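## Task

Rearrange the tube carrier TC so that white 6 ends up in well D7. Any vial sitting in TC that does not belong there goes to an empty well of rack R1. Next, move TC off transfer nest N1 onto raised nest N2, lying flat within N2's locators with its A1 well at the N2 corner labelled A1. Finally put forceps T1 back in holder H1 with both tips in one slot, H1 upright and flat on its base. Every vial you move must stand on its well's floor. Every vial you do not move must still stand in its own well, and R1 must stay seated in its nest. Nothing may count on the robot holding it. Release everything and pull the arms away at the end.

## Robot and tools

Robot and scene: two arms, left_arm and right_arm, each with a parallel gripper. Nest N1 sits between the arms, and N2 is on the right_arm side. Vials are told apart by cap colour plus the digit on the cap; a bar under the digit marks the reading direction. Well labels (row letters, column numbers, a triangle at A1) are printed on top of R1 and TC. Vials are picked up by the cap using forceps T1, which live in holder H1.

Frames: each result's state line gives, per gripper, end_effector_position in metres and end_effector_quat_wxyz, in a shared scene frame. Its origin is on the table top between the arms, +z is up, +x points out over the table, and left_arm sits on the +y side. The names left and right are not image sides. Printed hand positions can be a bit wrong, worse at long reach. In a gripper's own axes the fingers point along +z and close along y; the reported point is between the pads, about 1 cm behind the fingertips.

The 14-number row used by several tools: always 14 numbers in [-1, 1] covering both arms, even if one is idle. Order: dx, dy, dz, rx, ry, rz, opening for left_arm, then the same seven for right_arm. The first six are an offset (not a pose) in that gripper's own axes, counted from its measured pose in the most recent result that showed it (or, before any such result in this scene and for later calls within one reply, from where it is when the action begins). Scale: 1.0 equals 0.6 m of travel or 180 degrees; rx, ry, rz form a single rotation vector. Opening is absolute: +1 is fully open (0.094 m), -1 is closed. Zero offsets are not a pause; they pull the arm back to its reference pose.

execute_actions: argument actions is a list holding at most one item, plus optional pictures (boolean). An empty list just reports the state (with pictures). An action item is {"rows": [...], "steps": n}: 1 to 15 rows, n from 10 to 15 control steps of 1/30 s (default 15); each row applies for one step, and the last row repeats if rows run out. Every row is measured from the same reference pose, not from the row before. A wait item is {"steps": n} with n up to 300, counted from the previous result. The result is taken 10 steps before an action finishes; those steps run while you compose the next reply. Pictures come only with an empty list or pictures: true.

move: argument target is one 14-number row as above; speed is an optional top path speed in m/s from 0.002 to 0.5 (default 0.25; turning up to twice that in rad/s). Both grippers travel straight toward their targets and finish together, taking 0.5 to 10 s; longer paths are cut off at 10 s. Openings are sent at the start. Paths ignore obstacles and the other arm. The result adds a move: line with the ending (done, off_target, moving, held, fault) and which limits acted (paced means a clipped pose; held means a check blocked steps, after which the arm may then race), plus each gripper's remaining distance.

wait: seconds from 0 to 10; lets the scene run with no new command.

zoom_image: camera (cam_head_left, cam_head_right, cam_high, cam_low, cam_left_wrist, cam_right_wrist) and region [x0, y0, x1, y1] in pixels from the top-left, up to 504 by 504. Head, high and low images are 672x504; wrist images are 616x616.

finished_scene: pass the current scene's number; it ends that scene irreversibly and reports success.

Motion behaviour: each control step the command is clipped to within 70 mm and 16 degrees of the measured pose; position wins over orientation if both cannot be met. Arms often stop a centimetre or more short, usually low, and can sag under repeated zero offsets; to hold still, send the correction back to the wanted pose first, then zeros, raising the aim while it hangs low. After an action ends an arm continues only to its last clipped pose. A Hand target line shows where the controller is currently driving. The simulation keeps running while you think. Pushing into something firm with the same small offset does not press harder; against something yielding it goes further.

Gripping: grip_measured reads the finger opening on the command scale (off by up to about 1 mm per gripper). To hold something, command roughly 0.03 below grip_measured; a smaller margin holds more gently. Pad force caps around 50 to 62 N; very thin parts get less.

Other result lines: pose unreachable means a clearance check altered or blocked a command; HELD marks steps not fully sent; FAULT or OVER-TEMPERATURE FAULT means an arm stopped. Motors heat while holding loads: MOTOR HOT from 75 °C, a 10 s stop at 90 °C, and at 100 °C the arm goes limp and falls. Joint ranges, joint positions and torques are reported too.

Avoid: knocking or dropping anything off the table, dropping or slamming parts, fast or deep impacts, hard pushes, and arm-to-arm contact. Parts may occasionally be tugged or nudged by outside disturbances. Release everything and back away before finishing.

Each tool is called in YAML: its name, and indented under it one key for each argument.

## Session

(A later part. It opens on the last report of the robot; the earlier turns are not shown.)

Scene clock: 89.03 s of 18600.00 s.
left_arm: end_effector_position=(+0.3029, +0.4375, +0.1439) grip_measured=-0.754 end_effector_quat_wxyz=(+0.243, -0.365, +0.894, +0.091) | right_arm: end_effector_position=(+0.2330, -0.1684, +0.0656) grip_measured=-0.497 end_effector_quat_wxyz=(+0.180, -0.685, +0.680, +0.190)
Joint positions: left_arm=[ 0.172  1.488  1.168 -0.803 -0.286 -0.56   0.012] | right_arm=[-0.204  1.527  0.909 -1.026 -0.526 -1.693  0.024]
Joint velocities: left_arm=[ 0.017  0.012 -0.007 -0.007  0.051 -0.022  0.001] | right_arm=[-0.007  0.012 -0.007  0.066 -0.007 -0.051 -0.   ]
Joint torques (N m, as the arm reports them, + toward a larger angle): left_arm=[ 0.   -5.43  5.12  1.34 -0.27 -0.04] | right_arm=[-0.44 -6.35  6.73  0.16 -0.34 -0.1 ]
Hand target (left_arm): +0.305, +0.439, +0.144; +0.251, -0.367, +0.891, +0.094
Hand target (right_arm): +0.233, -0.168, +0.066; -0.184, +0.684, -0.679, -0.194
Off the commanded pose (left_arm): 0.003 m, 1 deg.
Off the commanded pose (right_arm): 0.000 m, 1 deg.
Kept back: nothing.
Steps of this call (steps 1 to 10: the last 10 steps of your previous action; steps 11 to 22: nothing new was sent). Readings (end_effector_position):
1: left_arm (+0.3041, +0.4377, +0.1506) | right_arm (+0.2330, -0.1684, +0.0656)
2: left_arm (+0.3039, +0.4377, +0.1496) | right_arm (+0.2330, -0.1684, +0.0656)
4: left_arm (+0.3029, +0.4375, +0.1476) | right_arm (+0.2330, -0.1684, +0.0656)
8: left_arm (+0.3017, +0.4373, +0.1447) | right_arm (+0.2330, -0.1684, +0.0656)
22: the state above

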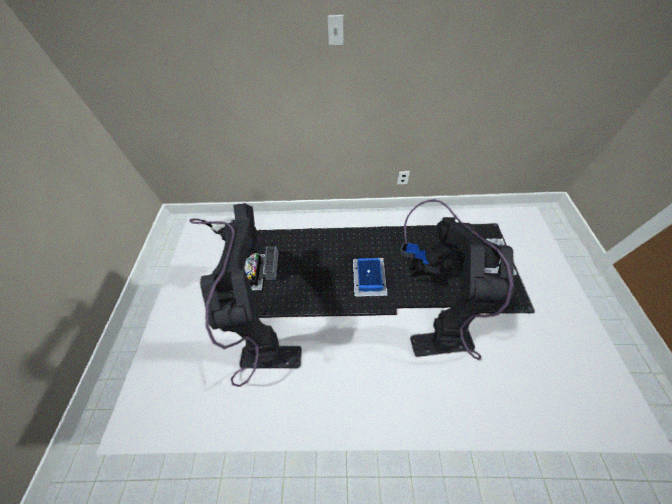

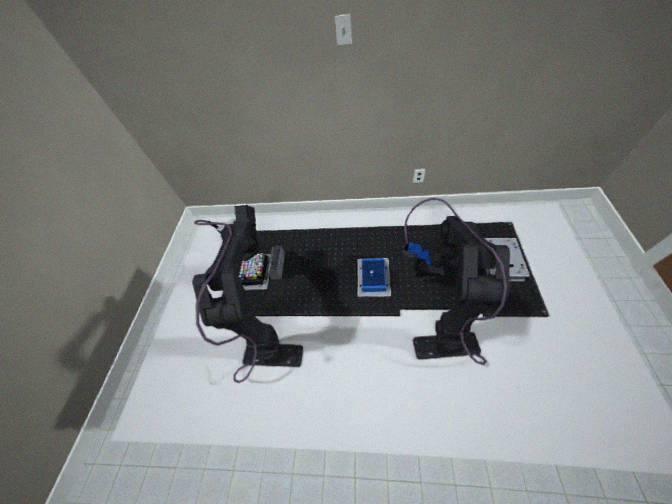

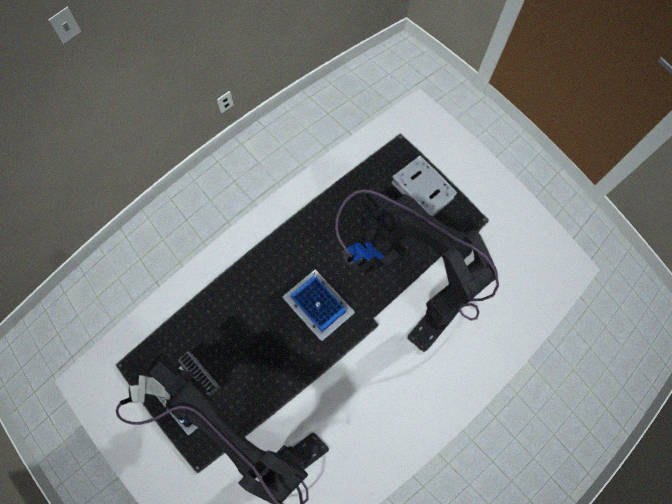

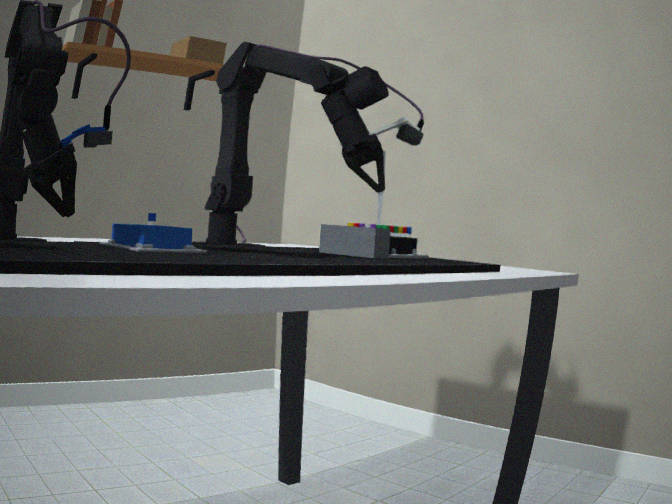

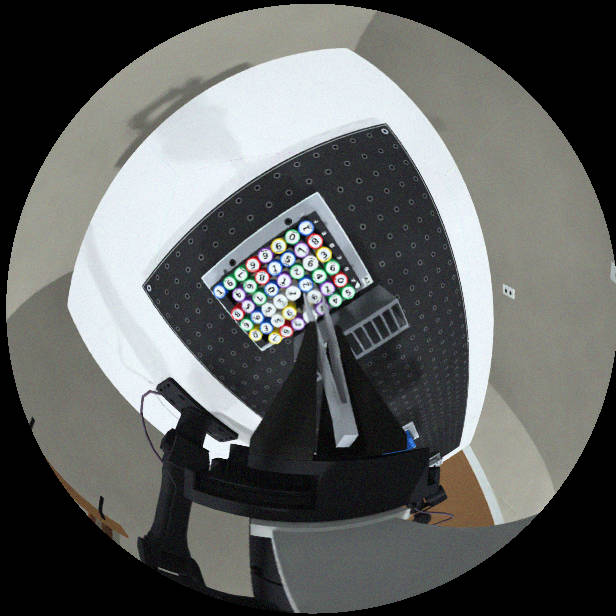

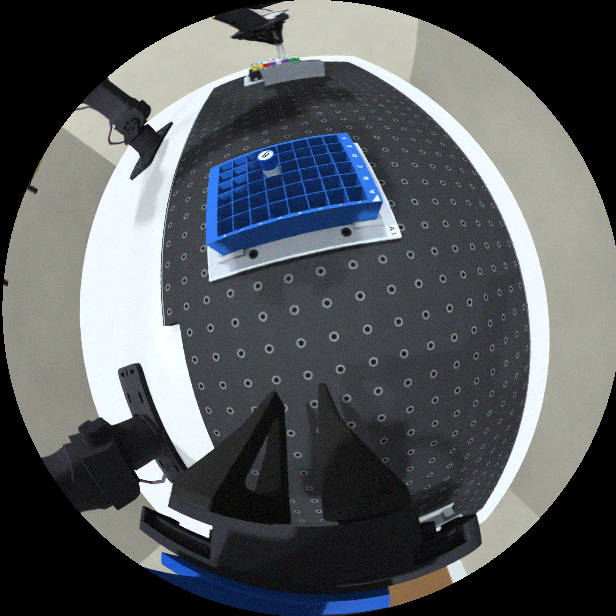

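execute_actions:
  actions:
    - {"rows": [[-0.0081,-0.0005,-0.0051,0.0008,-0.0063,-0.0017,-0.76,0,0,0,0,-0.003,0,-0.5],[-0.0081,-0.0005,-0.0051,0.0008,-0.0063,-0.0017,-0.766,0,0,0,0,-0.003,0,-0.5],[-0.0081,-0.0005,-0.0051,0.0008,-0.0063,-0.0017,-0.772,0,0,0,0,-0.003,0,-0.5],[-0.0081,-0.0005,-0.0051,0.0008,-0.0063,-0.0017,-0.778,0,0,0,0,-0.003,0,-0.5],[-0.0081,-0.0005,-0.0051,0.0008,-0.0063,-0.0017,-0.784,0,0,0,0,-0.003,0,-0.5],[-0.0081,-0.0005,-0.0051,0.0008,-0.0063,-0.0017,-0.79,0,0,0,0,-0.003,0,-0.5],[-0.0081,-0.0005,-0.0051,0.0008,-0.0063,-0.0017,-0.795,0,0,0,0,-0.003,0,-0.5],[-0.0081,-0.0005,-0.0051,0.0008,-0.0063,-0.0017,-0.80,0,0,0,0,-0.003,0,-0.5],[-0.0081,-0.0005,-0.0051,0.0008,-0.0063,-0.0017,-0.805,0,0,0,0,-0.003,0,-0.5],[-0.0081,-0.0005,-0.0051,0.0008,-0.0063,-0.0017,-0.81,0,0,0,0,-0.003,0,-0.5],[-0.0081,-0.0005,-0.0051,0.0008,-0.0063,-0.0017,-0.815,0,0,0,0,-0.003,0,-0.5]], "steps": 12}

wait:
  seconds: 0.2

zoom_image:
  camera: "cam_left_wrist"
  region: [290, 270, 340, 320]

Scene clock: 91.63 s of 18600.00 s.
left_arm: end_effector_position=(+0.3031, +0.4375, +0.1440) grip_measured=-0.762 end_effector_quat_wxyz=(+0.243, -0.365, +0.894, +0.091) | right_arm: end_effector_position=(+0.2330, -0.1684, +0.0656) grip_measured=-0.497 end_effector_quat_wxyz=(+0.180, -0.685, +0.680, +0.190)
Joint positions: left_arm=[ 0.172  1.488  1.168 -0.803 -0.286 -0.56   0.011] | right_arm=[-0.204  1.527  0.909 -1.026 -0.526 -1.694  0.024]
Joint velocities: left_arm=[-0.007  0.007 -0.002  0.066 -0.037 -0.051 -0.005] | right_arm=[ 0.002 -0.007  0.007  0.037 -0.051 -0.051  0.   ]
Joint torques (N m, as the arm reports them, + toward a larger angle): left_arm=[ 0.04 -5.64  6.33  1.2  -0.27  0.  ] | right_arm=[-0.46 -6.28  6.76  0.17 -0.33 -0.11]
Steps of this call (steps 1 to 76: nothing new was sent; steps 77 to 78: the first 2 steps of this action). Readings (end_effector_position):
77: left_arm (+0.3031, +0.4375, +0.1440) | right_arm (+0.2330, -0.1684, +0.0656)
78: the state above

Scene clock: 92.17 s of 18600.00 s.
left_arm: end_effector_position=(+0.3031, +0.4375, +0.1440) grip_measured=-0.810 end_effector_quat_wxyz=(+0.243, -0.365, +0.894, +0.091) | right_arm: end_effector_position=(+0.2330, -0.1684, +0.0656) grip_measured=-0.497 end_effector_quat_wxyz=(+0.181, -0.685, +0.679, +0.190)
Joint positions: left_arm=[ 0.172  1.488  1.168 -0.803 -0.286 -0.56   0.009] | right_arm=[-0.204  1.527  0.909 -1.026 -0.526 -1.694  0.024]
Joint velocities: left_arm=[ 0.007 -0.032 -0.012 -0.051 -0.022 -0.037 -0.   ] | right_arm=[-0.002 -0.007  0.002  0.066  0.081  0.051 -0.   ]
Joint torques (N m, as the arm reports them, + toward a larger angle): left_arm=[ 0.01 -5.66  6.32  1.21 -0.28 -0.03] | right_arm=[-0.47 -6.3   6.78  0.17 -0.35 -0.07]
Hand target (left_arm): +0.305, +0.439, +0.149; +0.253, -0.367, +0.891, +0.093
Hand target (right_arm): +0.233, -0.168, +0.066; -0.184, +0.684, -0.679, -0.193
Off the commanded pose (left_arm): 0.006 m, 1 deg.
Off the commanded pose (right_arm): 0.000 m, 1 deg.
Kept back: nothing.
Steps of this call (steps 1 to 10: the last 10 steps of your previous action; steps 11 to 16: nothing new was sent). Readings (end_effector_position):
1: left_arm (+0.3031, +0.4375, +0.1440) | right_arm (+0.2330, -0.1684, +0.0656)
2: left_arm (+0.3031, +0.4375, +0.1440) | right_arm (+0.2330, -0.1684, +0.0656)
4: left_arm (+0.3031, +0.4375, +0.1440) | right_arm (+0.2330, -0.1684, +0.0656)
8: left_arm (+0.3031, +0.4375, +0.1440) | right_arm (+0.2330, -0.1684, +0.0656)
16: the state above

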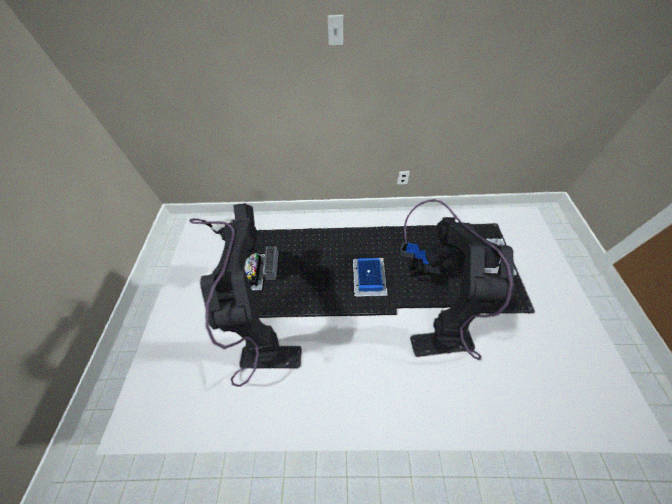

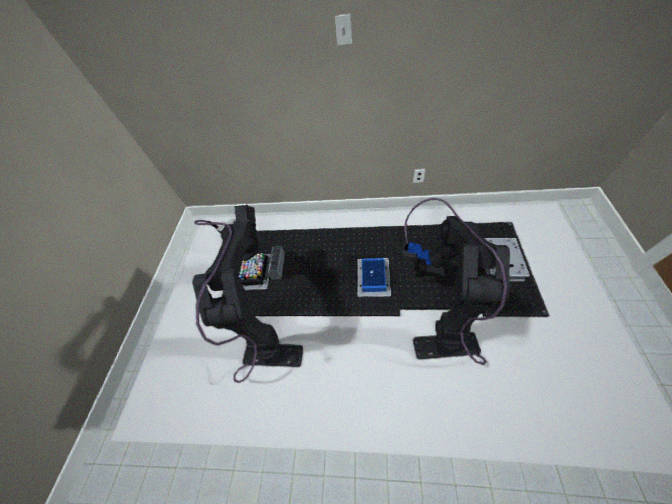

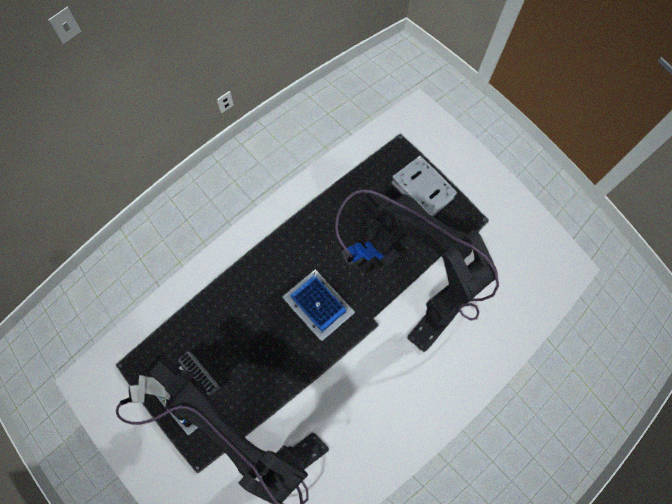

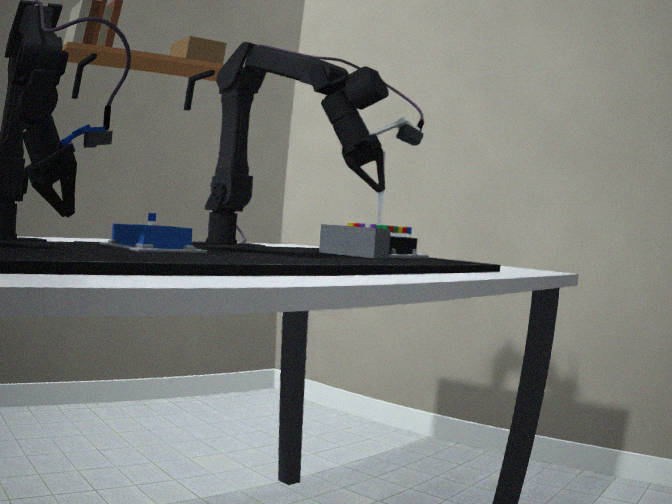

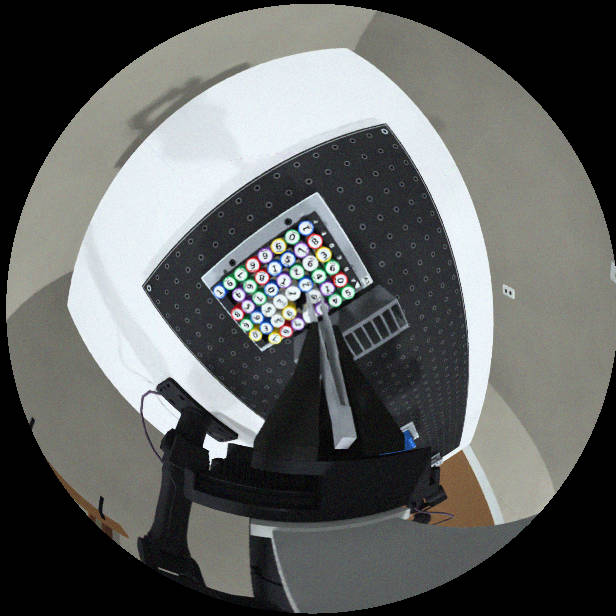

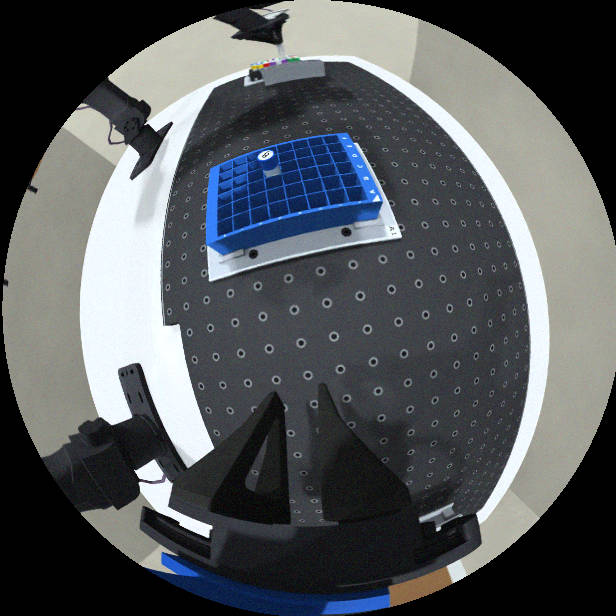

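Region (290, 270, 340, 320) of cam_left_wrist's 616x616 image, scaled by 10.080, with more detail than that image has.

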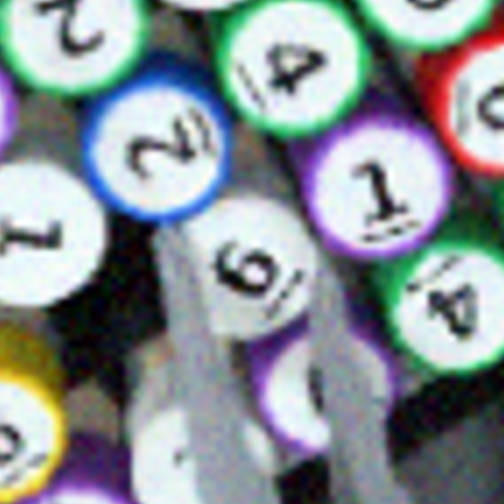

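execute_actions:
  actions:
    - {"rows": [[-0.0081,-0.0005,-0.0051,0.0008,-0.0063,-0.0017,-0.822,0,0,0,0,-0.003,0,-0.5],[-0.0081,-0.0005,-0.0051,0.0008,-0.0063,-0.0017,-0.83,0,0,0,0,-0.003,0,-0.5],[-0.0187,-0.0037,-0.0147,0.0025,-0.0092,-0.0026,-0.835,0,0,0,0,-0.003,0,-0.5],[-0.0185,-0.0025,-0.0172,0.0015,-0.0075,-0.002,-0.835,0,0,0,0,-0.003,0,-0.5],[-0.0168,-0.0013,-0.0188,0.0005,-0.0058,-0.0014,-0.835,0,0,0,0,-0.003,0,-0.5],[-0.0178,-0.0013,-0.0205,0.0005,-0.0058,-0.0014,-0.835,0,0,0,0,-0.003,0,-0.5],[-0.0188,-0.0013,-0.0222,0.0005,-0.0058,-0.0014,-0.835,0,0,0,0,-0.003,0,-0.5],[-0.0198,-0.0014,-0.0240,0.0005,-0.0058,-0.0014,-0.835,0,0,0,0,-0.003,0,-0.5],[-0.0208,-0.0014,-0.0257,0.0005,-0.0058,-0.0014,-0.835,0,0,0,0,-0.003,0,-0.5],[-0.0218,-0.0014,-0.0274,0.0005,-0.0058,-0.0014,-0.835,0,0,0,0,-0.003,0,-0.5],[-0.0228,-0.0014,-0.0292,0.0005,-0.0058,-0.0014,-0.835,0,0,0,0,-0.003,0,-0.5],[-0.0238,-0.0015,-0.0309,0.0005,-0.0058,-0.0014,-0.835,0,0,0,0,-0.003,0,-0.5],[-0.0248,-0.0015,-0.0326,0.0005,-0.0058,-0.0014,-0.835,0,0,0,0,-0.003,0,-0.5],[-0.0279,-0.0028,-0.0342,0.0015,-0.0075,-0.002,-0.835,0,0,0,0,-0.003,0,-0.5],[-0.0304,-0.0040,-0.0349,0.0025,-0.0092,-0.0026,-0.835,0,0,0,0,-0.003,0,-0.5]], "steps": 15}

wait:
  seconds: 0.3

zoom_image:
  camera: "cam_low"
  region: [320, 130, 440, 260]

Scene clock: 95.53 s of 18600.00 s.
left_arm: end_effector_position=(+0.3027, +0.4375, +0.1447) grip_measured=-0.827 end_effector_quat_wxyz=(+0.243, -0.365, +0.894, +0.092) | right_arm: end_effector_position=(+0.2330, -0.1684, +0.0656) grip_measured=-0.497 end_effector_quat_wxyz=(+0.181, -0.685, +0.679, +0.190)
Joint positions: left_arm=[ 0.172  1.488  1.171 -0.808 -0.286 -0.56   0.008] | right_arm=[-0.204  1.527  0.909 -1.026 -0.526 -1.695  0.024]
Joint velocities: left_arm=[-0.002 -0.017  0.095 -0.154 -0.022 -0.066  0.   ] | right_arm=[-0.017  0.002 -0.007 -0.007 -0.081 -0.022 -0.   ]
Joint torques (N m, as the arm reports them, + toward a larger angle): left_arm=[-0.01 -5.58  8.62  1.05 -0.26 -0.01] | right_arm=[-0.46 -6.31  6.78  0.16 -0.36 -0.1 ]
Steps of this call (steps 1 to 90: nothing new was sent; then 0.20 s passed at rest; steps 91 to 95: the first 5 steps of this action). Readings (end_effector_position):
91: left_arm (+0.3031, +0.4375, +0.1440) | right_arm (+0.2330, -0.1684, +0.0656)
92: left_arm (+0.3031, +0.4375, +0.1440) | right_arm (+0.2330, -0.1684, +0.0656)
94: left_arm (+0.3030, +0.4375, +0.1442) | right_arm (+0.2330, -0.1684, +0.0656)
95: the state above

Scene clock: 96.17 s of 18600.00 s.
left_arm: end_effector_position=(+0.3041, +0.4377, +0.1581) grip_measured=-0.827 end_effector_quat_wxyz=(+0.244, -0.365, +0.894, +0.091) | right_arm: end_effector_position=(+0.2330, -0.1684, +0.0656) grip_measured=-0.497 end_effector_quat_wxyz=(+0.181, -0.685, +0.679, +0.190)
Joint positions: left_arm=[ 0.172  1.488  1.223 -0.856 -0.286 -0.56   0.008] | right_arm=[-0.204  1.527  0.909 -1.026 -0.526 -1.695  0.024]
Joint velocities: left_arm=[-0.002  0.007  0.002 -0.007 -0.007 -0.022  0.   ] | right_arm=[-0.007  0.002 -0.012  0.007  0.022  0.051 -0.   ]
Joint torques (N m, as the arm reports them, + toward a larger angle): left_arm=[ 0.11 -5.73  8.41  1.07 -0.27  0.  ] | right_arm=[-0.42 -6.24  6.72  0.18 -0.34 -0.1 ]
Hand target (left_arm): +0.308, +0.440, +0.171; +0.258, -0.367, +0.889, +0.092
Hand target (right_arm): +0.233, -0.168, +0.066; -0.184, +0.684, -0.679, -0.193
Off the commanded pose (left_arm): 0.014 m, 2 deg.
Off the commanded pose (right_arm): 0.000 m, 1 deg.
Kept back: nothing.
Steps of this call (steps 1 to 10: the last 10 steps of your previous action; steps 11 to 19: nothing new was sent). Readings (end_effector_position):
1: left_arm (+0.3026, +0.4375, +0.1455) | right_arm (+0.2330, -0.1684, +0.0656)
2: left_arm (+0.3029, +0.4375, +0.1468) | right_arm (+0.2330, -0.1684, +0.0656)
4: left_arm (+0.3036, +0.4376, +0.1497) | right_arm (+0.2330, -0.1684, +0.0656)
8: left_arm (+0.3038, +0.4377, +0.1545) | right_arm (+0.2330, -0.1684, +0.0656)
19: the state above

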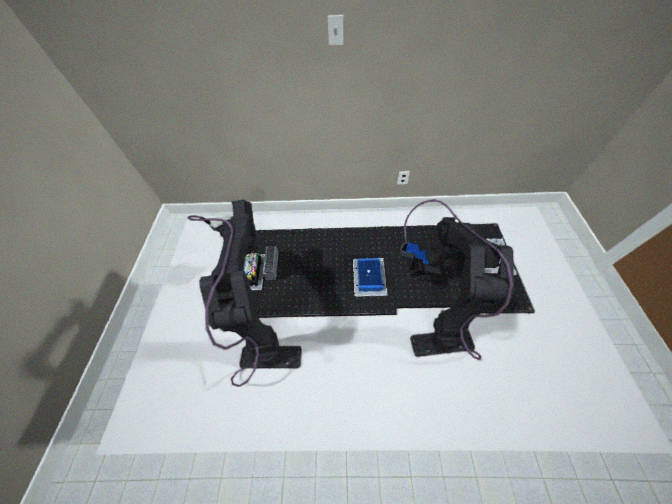

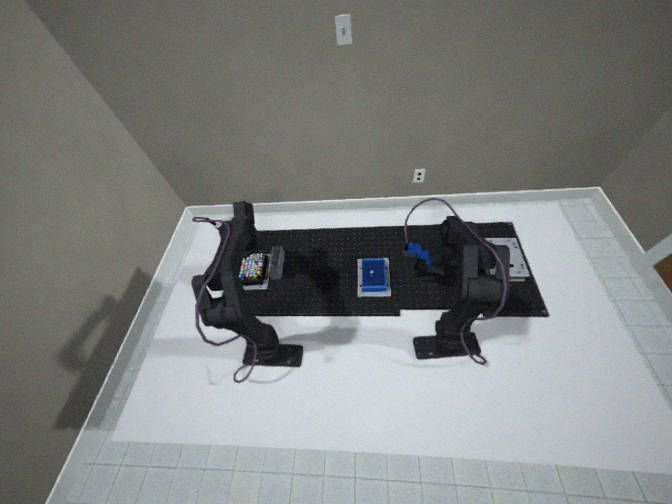

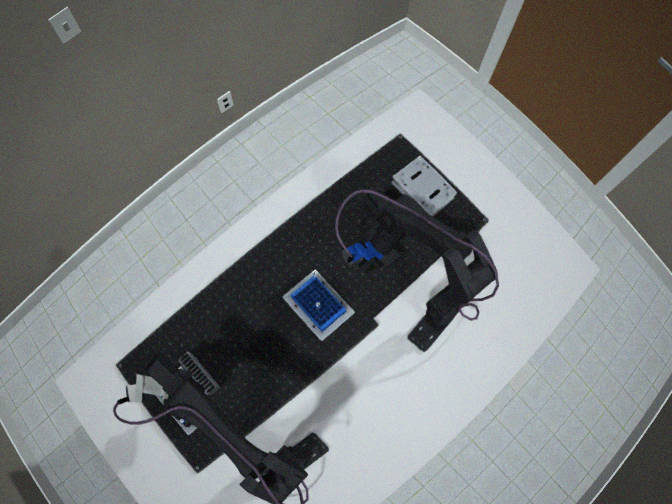

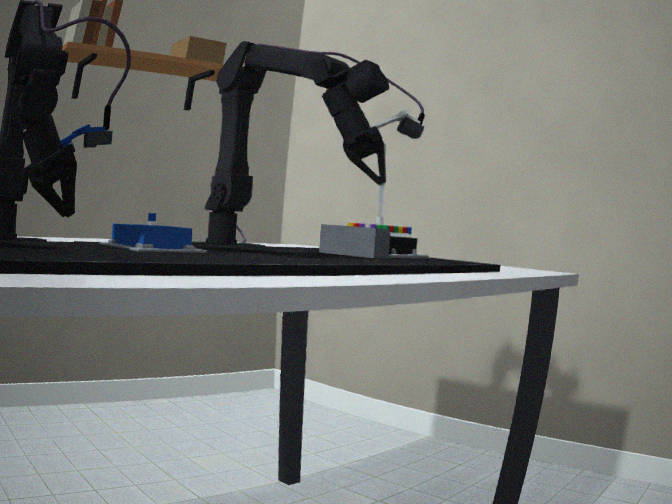

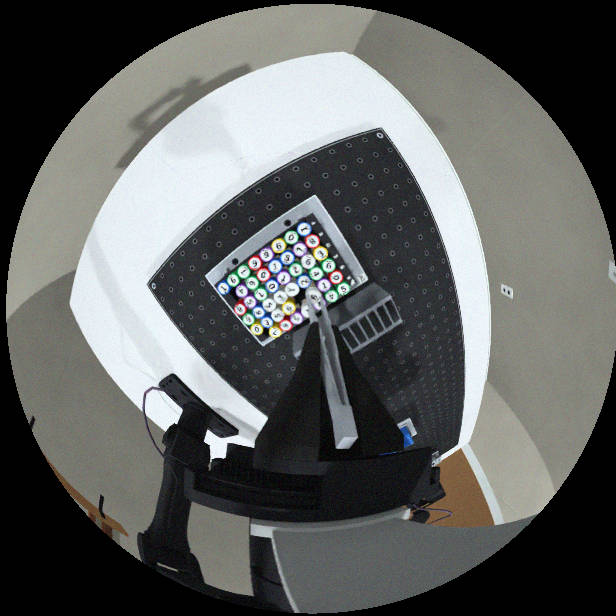

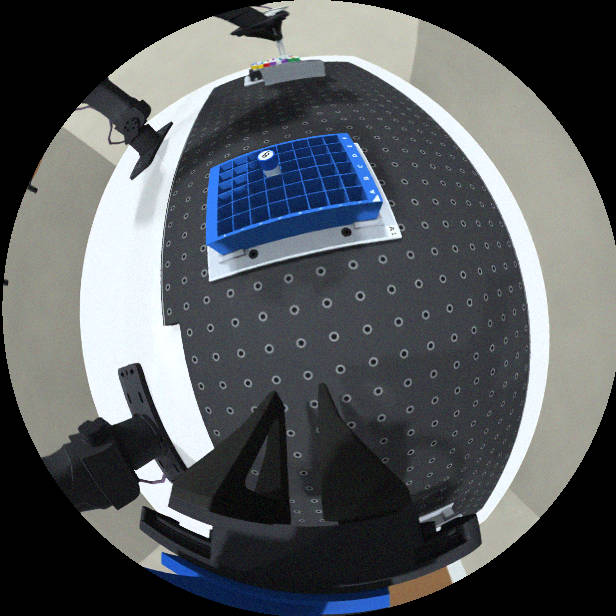

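Region (320, 130, 440, 260) of cam_low's 672x504 image, scaled by 3.877, with more detail than that image has; it fills the left 465 columns of this view, and the rest is white.

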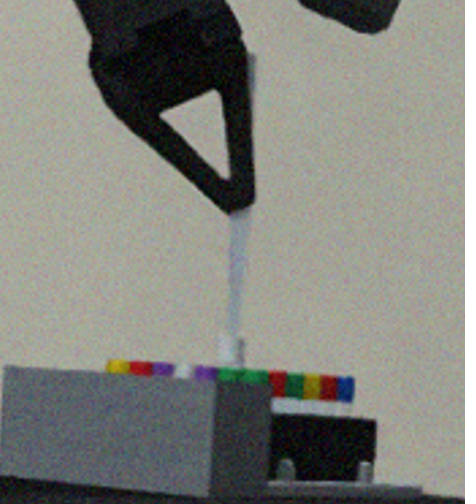

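execute_actions:
  actions:
    - {"rows": [[-0.0176,-0.0021,-0.0172,0.0016,-0.0076,-0.0021,-0.835,0,0,0,0,-0.003,0,-0.5],[-0.0165,-0.0008,-0.0194,0.0005,-0.0058,-0.0015,-0.835,0,0,0,0,-0.003,0,-0.5],[-0.0156,0.0006,-0.0220,-0.0006,-0.0039,-0.0009,-0.835,0,0,0,0,-0.003,0,-0.5],[-0.0170,0.0005,-0.0244,-0.0006,-0.0039,-0.0009,-0.835,0,0,0,0,-0.003,0,-0.5],[-0.0185,0.0005,-0.0269,-0.0006,-0.0039,-0.0009,-0.835,0,0,0,0,-0.003,0,-0.5],[-0.0199,0.0005,-0.0293,-0.0006,-0.0039,-0.0009,-0.835,0,0,0,0,-0.003,0,-0.5],[-0.0213,0.0004,-0.0318,-0.0006,-0.0039,-0.0009,-0.835,0,0,0,0,-0.003,0,-0.5],[-0.0227,0.0004,-0.0342,-0.0006,-0.0039,-0.0009,-0.835,0,0,0,0,-0.003,0,-0.5],[-0.0241,0.0003,-0.0367,-0.0006,-0.0039,-0.0009,-0.835,0,0,0,0,-0.003,0,-0.5],[-0.0256,0.0003,-0.0391,-0.0006,-0.0039,-0.0009,-0.835,0,0,0,0,-0.003,0,-0.5],[-0.0270,0.0002,-0.0416,-0.0006,-0.0039,-0.0009,-0.835,0,0,0,0,-0.003,0,-0.5],[-0.0284,0.0002,-0.0440,-0.0006,-0.0039,-0.0009,-0.835,0,0,0,0,-0.003,0,-0.5],[-0.0298,0.0002,-0.0464,-0.0006,-0.0039,-0.0009,-0.835,0,0,0,0,-0.003,0,-0.5],[-0.0312,0.0001,-0.0489,-0.0006,-0.0039,-0.0009,-0.835,0,0,0,0,-0.003,0,-0.5],[-0.0327,0.0001,-0.0513,-0.0006,-0.0039,-0.0009,-0.835,0,0,0,0,-0.003,0,-0.5]], "steps": 15}

execute_actions:
  actions:
    - {"rows": [[-0.0156,0.0004,-0.0215,-0.0002,-0.0047,-0.0011,-0.835,0,0,0,0,-0.003,0,-0.5],[-0.0170,0.0004,-0.0240,-0.0002,-0.0047,-0.0011,-0.835,0,0,0,0,-0.003,0,-0.5],[-0.0184,0.0003,-0.0264,-0.0002,-0.0047,-0.0011,-0.835,0,0,0,0,-0.003,0,-0.5],[-0.0199,0.0003,-0.0289,-0.0002,-0.0047,-0.0011,-0.835,0,0,0,0,-0.003,0,-0.5],[-0.0213,0.0002,-0.0313,-0.0002,-0.0047,-0.0011,-0.835,0,0,0,0,-0.003,0,-0.5],[-0.0227,0.0002,-0.0338,-0.0002,-0.0047,-0.0011,-0.835,0,0,0,0,-0.003,0,-0.5],[-0.0241,0.0001,-0.0362,-0.0002,-0.0047,-0.0011,-0.835,0,0,0,0,-0.003,0,-0.5],[-0.0255,0.0001,-0.0387,-0.0002,-0.0047,-0.0011,-0.835,0,0,0,0,-0.003,0,-0.5],[-0.0270,0.0001,-0.0411,-0.0002,-0.0047,-0.0011,-0.835,0,0,0,0,-0.003,0,-0.5],[-0.0284,0.0,-0.0436,-0.0002,-0.0047,-0.0011,-0.835,0,0,0,0,-0.003,0,-0.5],[-0.0298,0.0,-0.0460,-0.0002,-0.0047,-0.0011,-0.835,0,0,0,0,-0.003,0,-0.5],[-0.0326,-0.0011,-0.0478,0.0006,-0.006,-0.0016,-0.835,0,0,0,0,-0.003,0,-0.5],[-0.0353,-0.0023,-0.0492,0.0016,-0.0076,-0.0021,-0.835,0,0,0,0,-0.003,0,-0.5],[-0.0377,-0.0035,-0.0499,0.0025,-0.0092,-0.0026,-0.835,0,0,0,0,-0.003,0,-0.5]], "steps": 15}

wait:
  seconds: 0.2

zoom_image:
  camera: "cam_low"
  region: [320, 110, 440, 240]

Scene clock: 100.17 s of 18600.00 s.
left_arm: end_effector_position=(+0.3030, +0.4375, +0.1624) grip_measured=-0.827 end_effector_quat_wxyz=(+0.241, -0.365, +0.894, +0.092) | right_arm: end_effector_position=(+0.2330, -0.1684, +0.0656) grip_measured=-0.497 end_effector_quat_wxyz=(+0.181, -0.686, +0.679, +0.190)
Joint positions: left_arm=[ 0.172  1.488  1.242 -0.882 -0.286 -0.56   0.008] | right_arm=[-0.204  1.527  0.909 -1.026 -0.526 -1.695  0.024]
Joint velocities: left_arm=[-0.007 -0.002  0.198 -0.139  0.007  0.037  0.   ] | right_arm=[ 0.027  0.017  0.002 -0.066  0.022 -0.007 -0.   ]
Joint torques (N m, as the arm reports them, + toward a larger angle): left_arm=[ 0.08 -5.57  8.48  1.04 -0.25  0.  ] | right_arm=[-0.43 -6.31  6.71  0.17 -0.34 -0.09]
Steps of this call (steps 1 to 90: nothing new was sent; then 0.83 s passed at rest; steps 91 to 95: the first 5 steps of this action). Readings (end_effector_position):
91: left_arm (+0.3039, +0.4377, +0.1580) | right_arm (+0.2330, -0.1684, +0.0656)
92: left_arm (+0.3035, +0.4376, +0.1584) | right_arm (+0.2330, -0.1684, +0.0656)
94: left_arm (+0.3027, +0.4375, +0.1605) | right_arm (+0.2330, -0.1684, +0.0656)
95: the state above

Scene clock: 100.67 s of 18600.00 s.
left_arm: end_effector_position=(+0.3052, +0.4379, +0.1926) grip_measured=-0.827 end_effector_quat_wxyz=(+0.250, -0.366, +0.892, +0.090) | right_arm: end_effector_position=(+0.2330, -0.1684, +0.0656) grip_measured=-0.497 end_effector_quat_wxyz=(+0.181, -0.686, +0.679, +0.190)
Joint positions: left_arm=[ 0.172  1.488  1.355 -0.977 -0.286 -0.56   0.008] | right_arm=[-0.204  1.527  0.909 -1.026 -0.526 -1.695  0.024]
Joint velocities: left_arm=[-0.017  0.012  0.212 -0.227 -0.007 -0.037 -0.001] | right_arm=[ 0.007 -0.007 -0.002  0.051  0.037  0.037 -0.001]
Joint torques (N m, as the arm reports them, + toward a larger angle): left_arm=[ 0.08 -5.03  8.35  1.1  -0.27  0.01] | right_arm=[-0.45 -6.34  6.77  0.16 -0.34 -0.1 ]
Off your previous action's commanded pose (left_arm): 0.012 m, 1 deg at its last step (step 10 of this call).
Off your previous action's commanded pose (right_arm): 0.000 m, 1 deg at its last step (step 10 of this call).
Steps of this call (steps 1 to 10: the last 10 steps of your previous action; steps 11 to 15: the first 5 steps of this action, its rows measured from where the robot was after step 10). Readings (end_effector_position):
10: left_arm (+0.3048, +0.4378, +0.1823) | right_arm (+0.2330, -0.1684, +0.0656)
11: left_arm (+0.3048, +0.4378, +0.1842) | right_arm (+0.2330, -0.1684, +0.0656)
12: left_arm (+0.3049, +0.4378, +0.1863) | right_arm (+0.2330, -0.1684, +0.0656)
14: left_arm (+0.3052, +0.4379, +0.1905) | right_arm (+0.2330, -0.1684, +0.0656)
15: the state above

Scene clock: 101.20 s of 18600.00 s.
left_arm: end_effector_position=(+0.3077, +0.4382, +0.2141) grip_measured=-0.827 end_effector_quat_wxyz=(+0.261, -0.366, +0.889, +0.087) | right_arm: end_effector_position=(+0.2330, -0.1684, +0.0656) grip_measured=-0.497 end_effector_quat_wxyz=(+0.181, -0.686, +0.679, +0.190)
Joint positions: left_arm=[ 0.172  1.488  1.43  -1.028 -0.286 -0.56   0.008] | right_arm=[-0.204  1.527  0.909 -1.026 -0.526 -1.696  0.024]
Joint velocities: left_arm=[ 0.007 -0.007 -0.012 -0.081  0.022  0.051 -0.   ] | right_arm=[-0.002 -0.012  0.017  0.022  0.007  0.051 -0.001]
Joint torques (N m, as the arm reports them, + toward a larger angle): left_arm=[ 0.1  -4.45  8.04  1.06 -0.26  0.01] | right_arm=[-0.46 -6.33  6.72  0.16 -0.33 -0.09]
Hand target (left_arm): +0.309, +0.440, +0.220; +0.262, -0.367, +0.888, +0.091
Hand target (right_arm): +0.233, -0.168, +0.066; -0.184, +0.685, -0.678, -0.193
Off the commanded pose (left_arm): 0.006 m, 1 deg.
Off the commanded pose (right_arm): 0.000 m, 1 deg.
Kept back: nothing.
Steps of this call (steps 1 to 10: the last 10 steps of your previous action; steps 11 to 16: nothing new was sent). Readings (end_effector_position):
1: left_arm (+0.3054, +0.4379, +0.1947) | right_arm (+0.2330, -0.1684, +0.0656)
2: left_arm (+0.3058, +0.4380, +0.1970) | right_arm (+0.2330, -0.1684, +0.0656)
4: left_arm (+0.3063, +0.4380, +0.2015) | right_arm (+0.2330, -0.1684, +0.0656)
8: left_arm (+0.3071, +0.4382, +0.2100) | right_arm (+0.2330, -0.1684, +0.0656)
16: the state above

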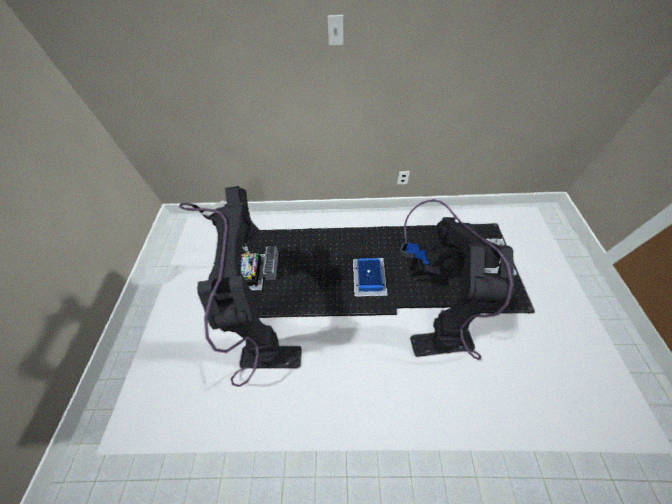

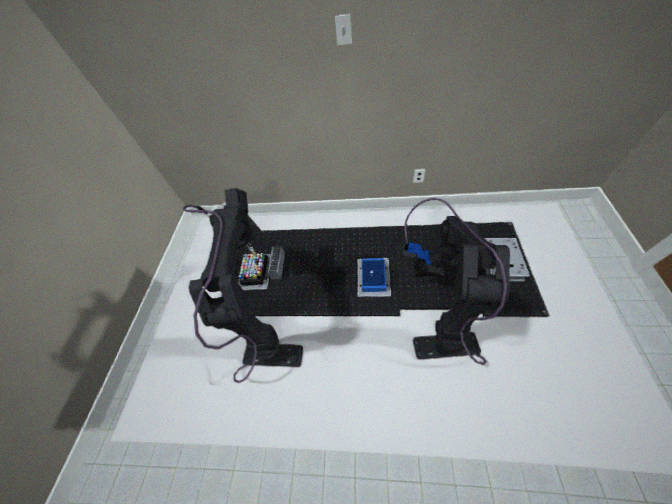

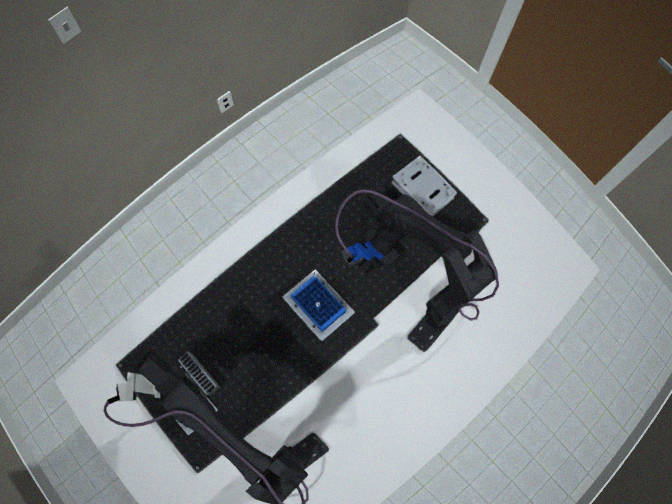

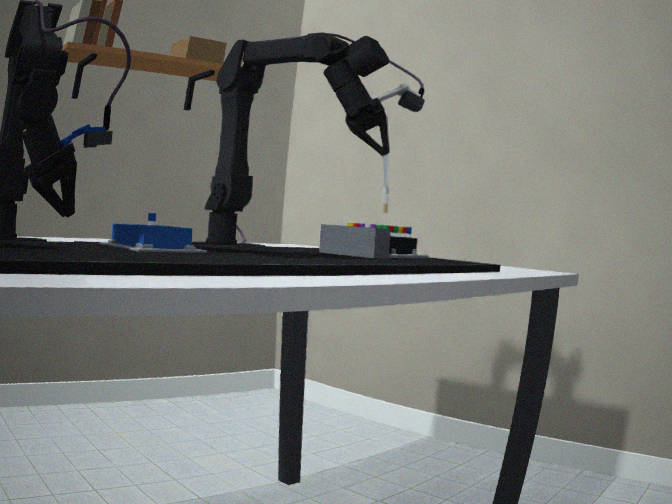

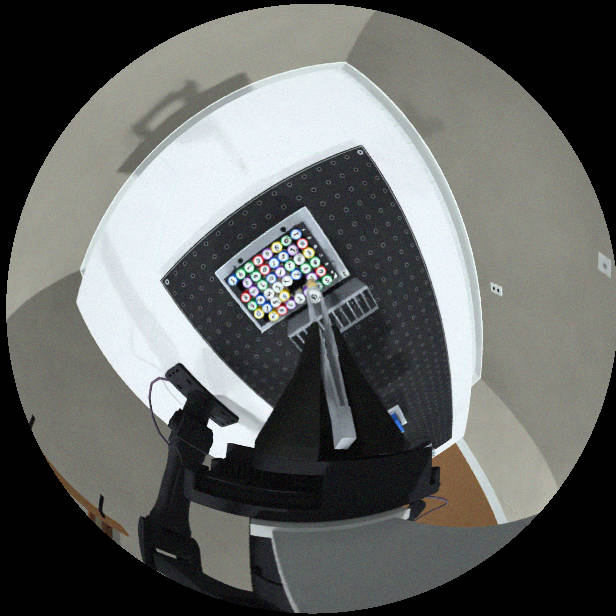

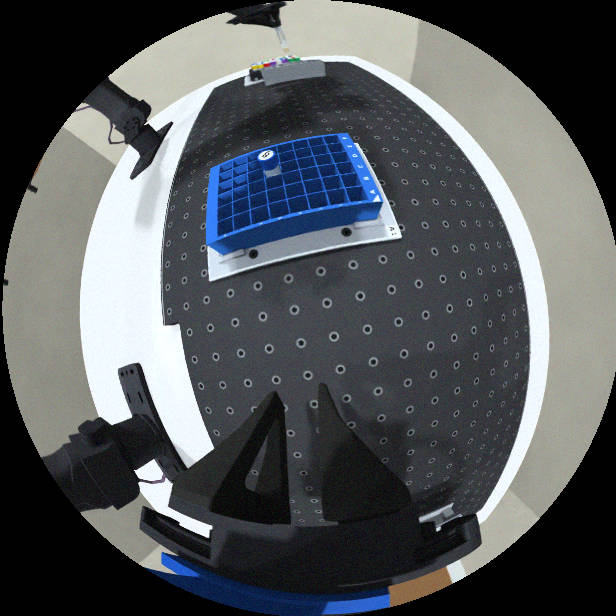

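Region (320, 110, 440, 240) of cam_low's 672x504 image, scaled by 3.877, with more detail than that image has; it fills the left 465 columns of this view, and the rest is white.

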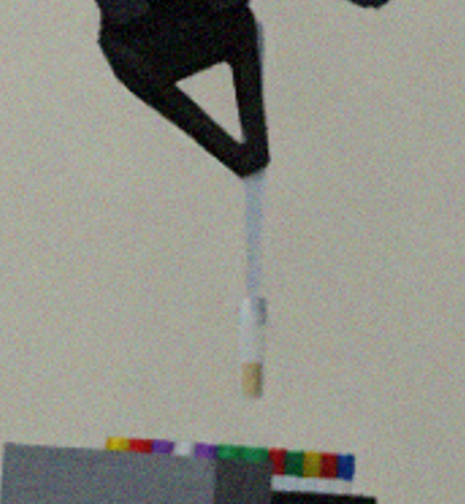

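move:
  target: [0.5415, -0.4613, -0.2802, 0.2777, 0.0068, 0.4534, -0.835, 0.037, 0, -0.037, 0, -0.003, 0, -0.5]
  speed: 0.3

zoom_image:
  camera: "cam_left_wrist"
  region: [240, 200, 380, 340]

Scene clock: 109.20 s of 18600.00 s.
left_arm: end_effector_position=(+0.2429, -0.0048, +0.1895) grip_measured=-0.827 end_effector_quat_wxyz=(+0.246, +0.410, +0.871, -0.110) | right_arm: end_effector_position=(+0.2305, -0.1951, +0.0719) grip_measured=-0.497 end_effector_quat_wxyz=(+0.185, -0.688, +0.676, +0.190)
Joint positions: left_arm=[-0.861  1.725  1.573 -0.872 -0.011  0.     0.008] | right_arm=[-0.321  1.54   0.944 -1.113 -0.52  -1.837  0.024]
Joint velocities: left_arm=[-0.002  0.002 -0.002  0.066  0.022  0.095 -0.   ] | right_arm=[-0.007 -0.002 -0.007 -0.051 -0.037 -0.066 -0.001]
Joint torques (N m, as the arm reports them, + toward a larger angle): left_arm=[-0.36 -6.97  8.65  1.44  0.22  0.08] | right_arm=[-0.92 -5.15  8.38 -0.09 -0.27 -0.1 ]
Hand target (left_arm): +0.245, -0.015, +0.202; +0.262, +0.416, +0.862, -0.126
Hand target (right_arm): +0.233, -0.198, +0.074; -0.185, +0.685, -0.678, -0.194
Off the commanded pose (left_arm): 0.012 m, 2 deg.
Off the commanded pose (right_arm): 0.005 m, 1 deg.
Kept back: nothing.
After step 90, 1.67 s passed at rest.
move: off_target (left_arm)

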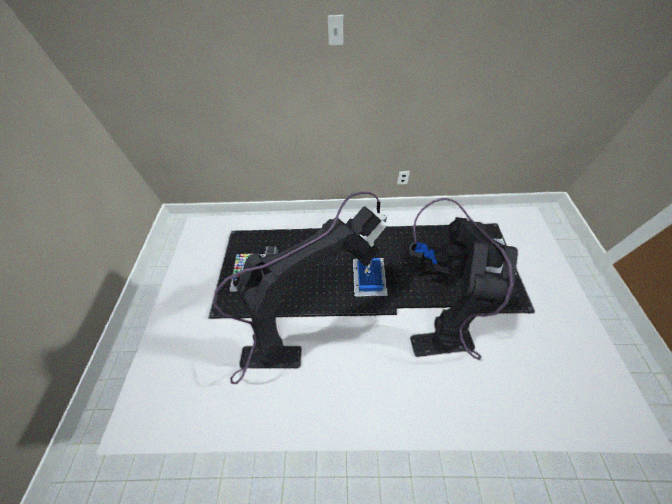

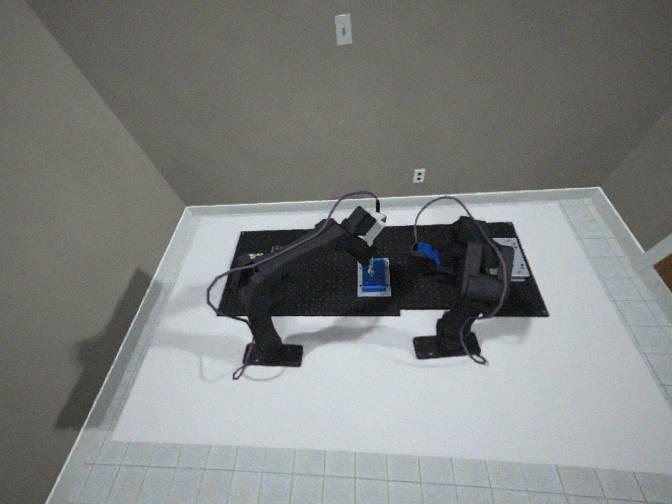

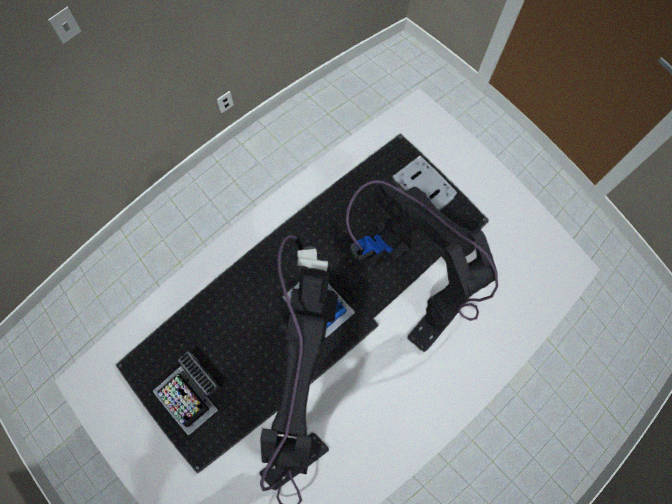

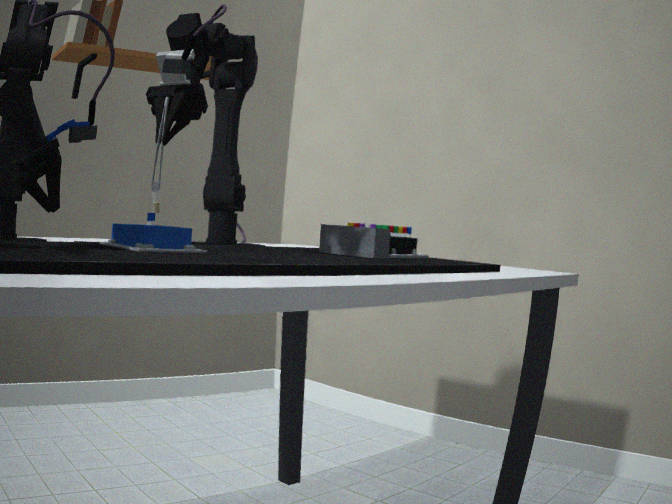

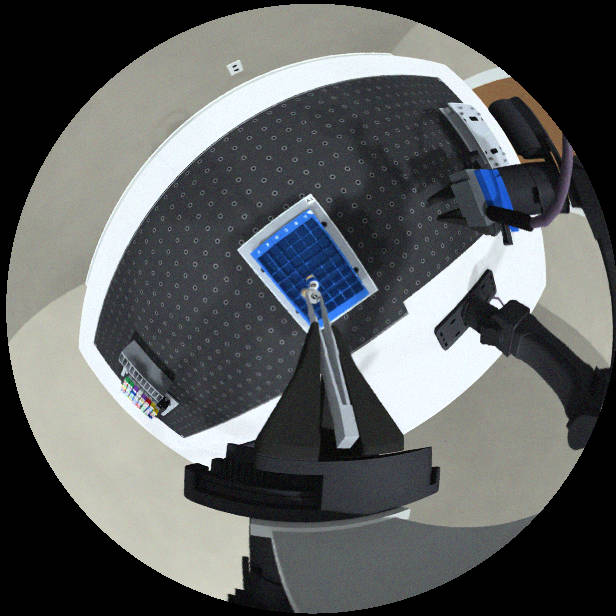

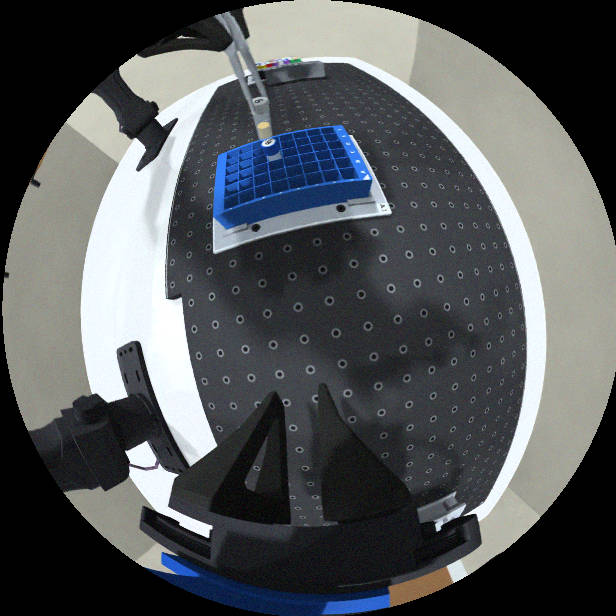

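Region (240, 200, 380, 340) of cam_left_wrist's 616x616 image, scaled by 3.600, with more detail than that image has.

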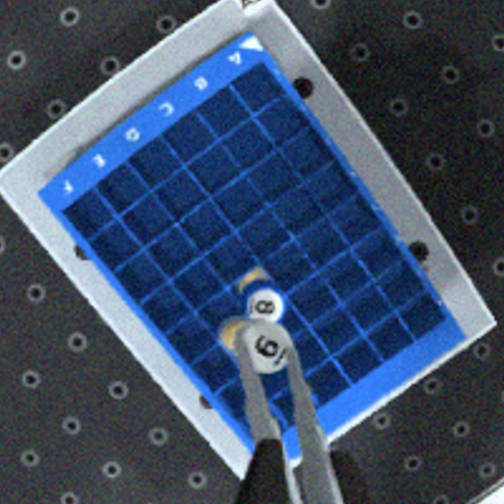

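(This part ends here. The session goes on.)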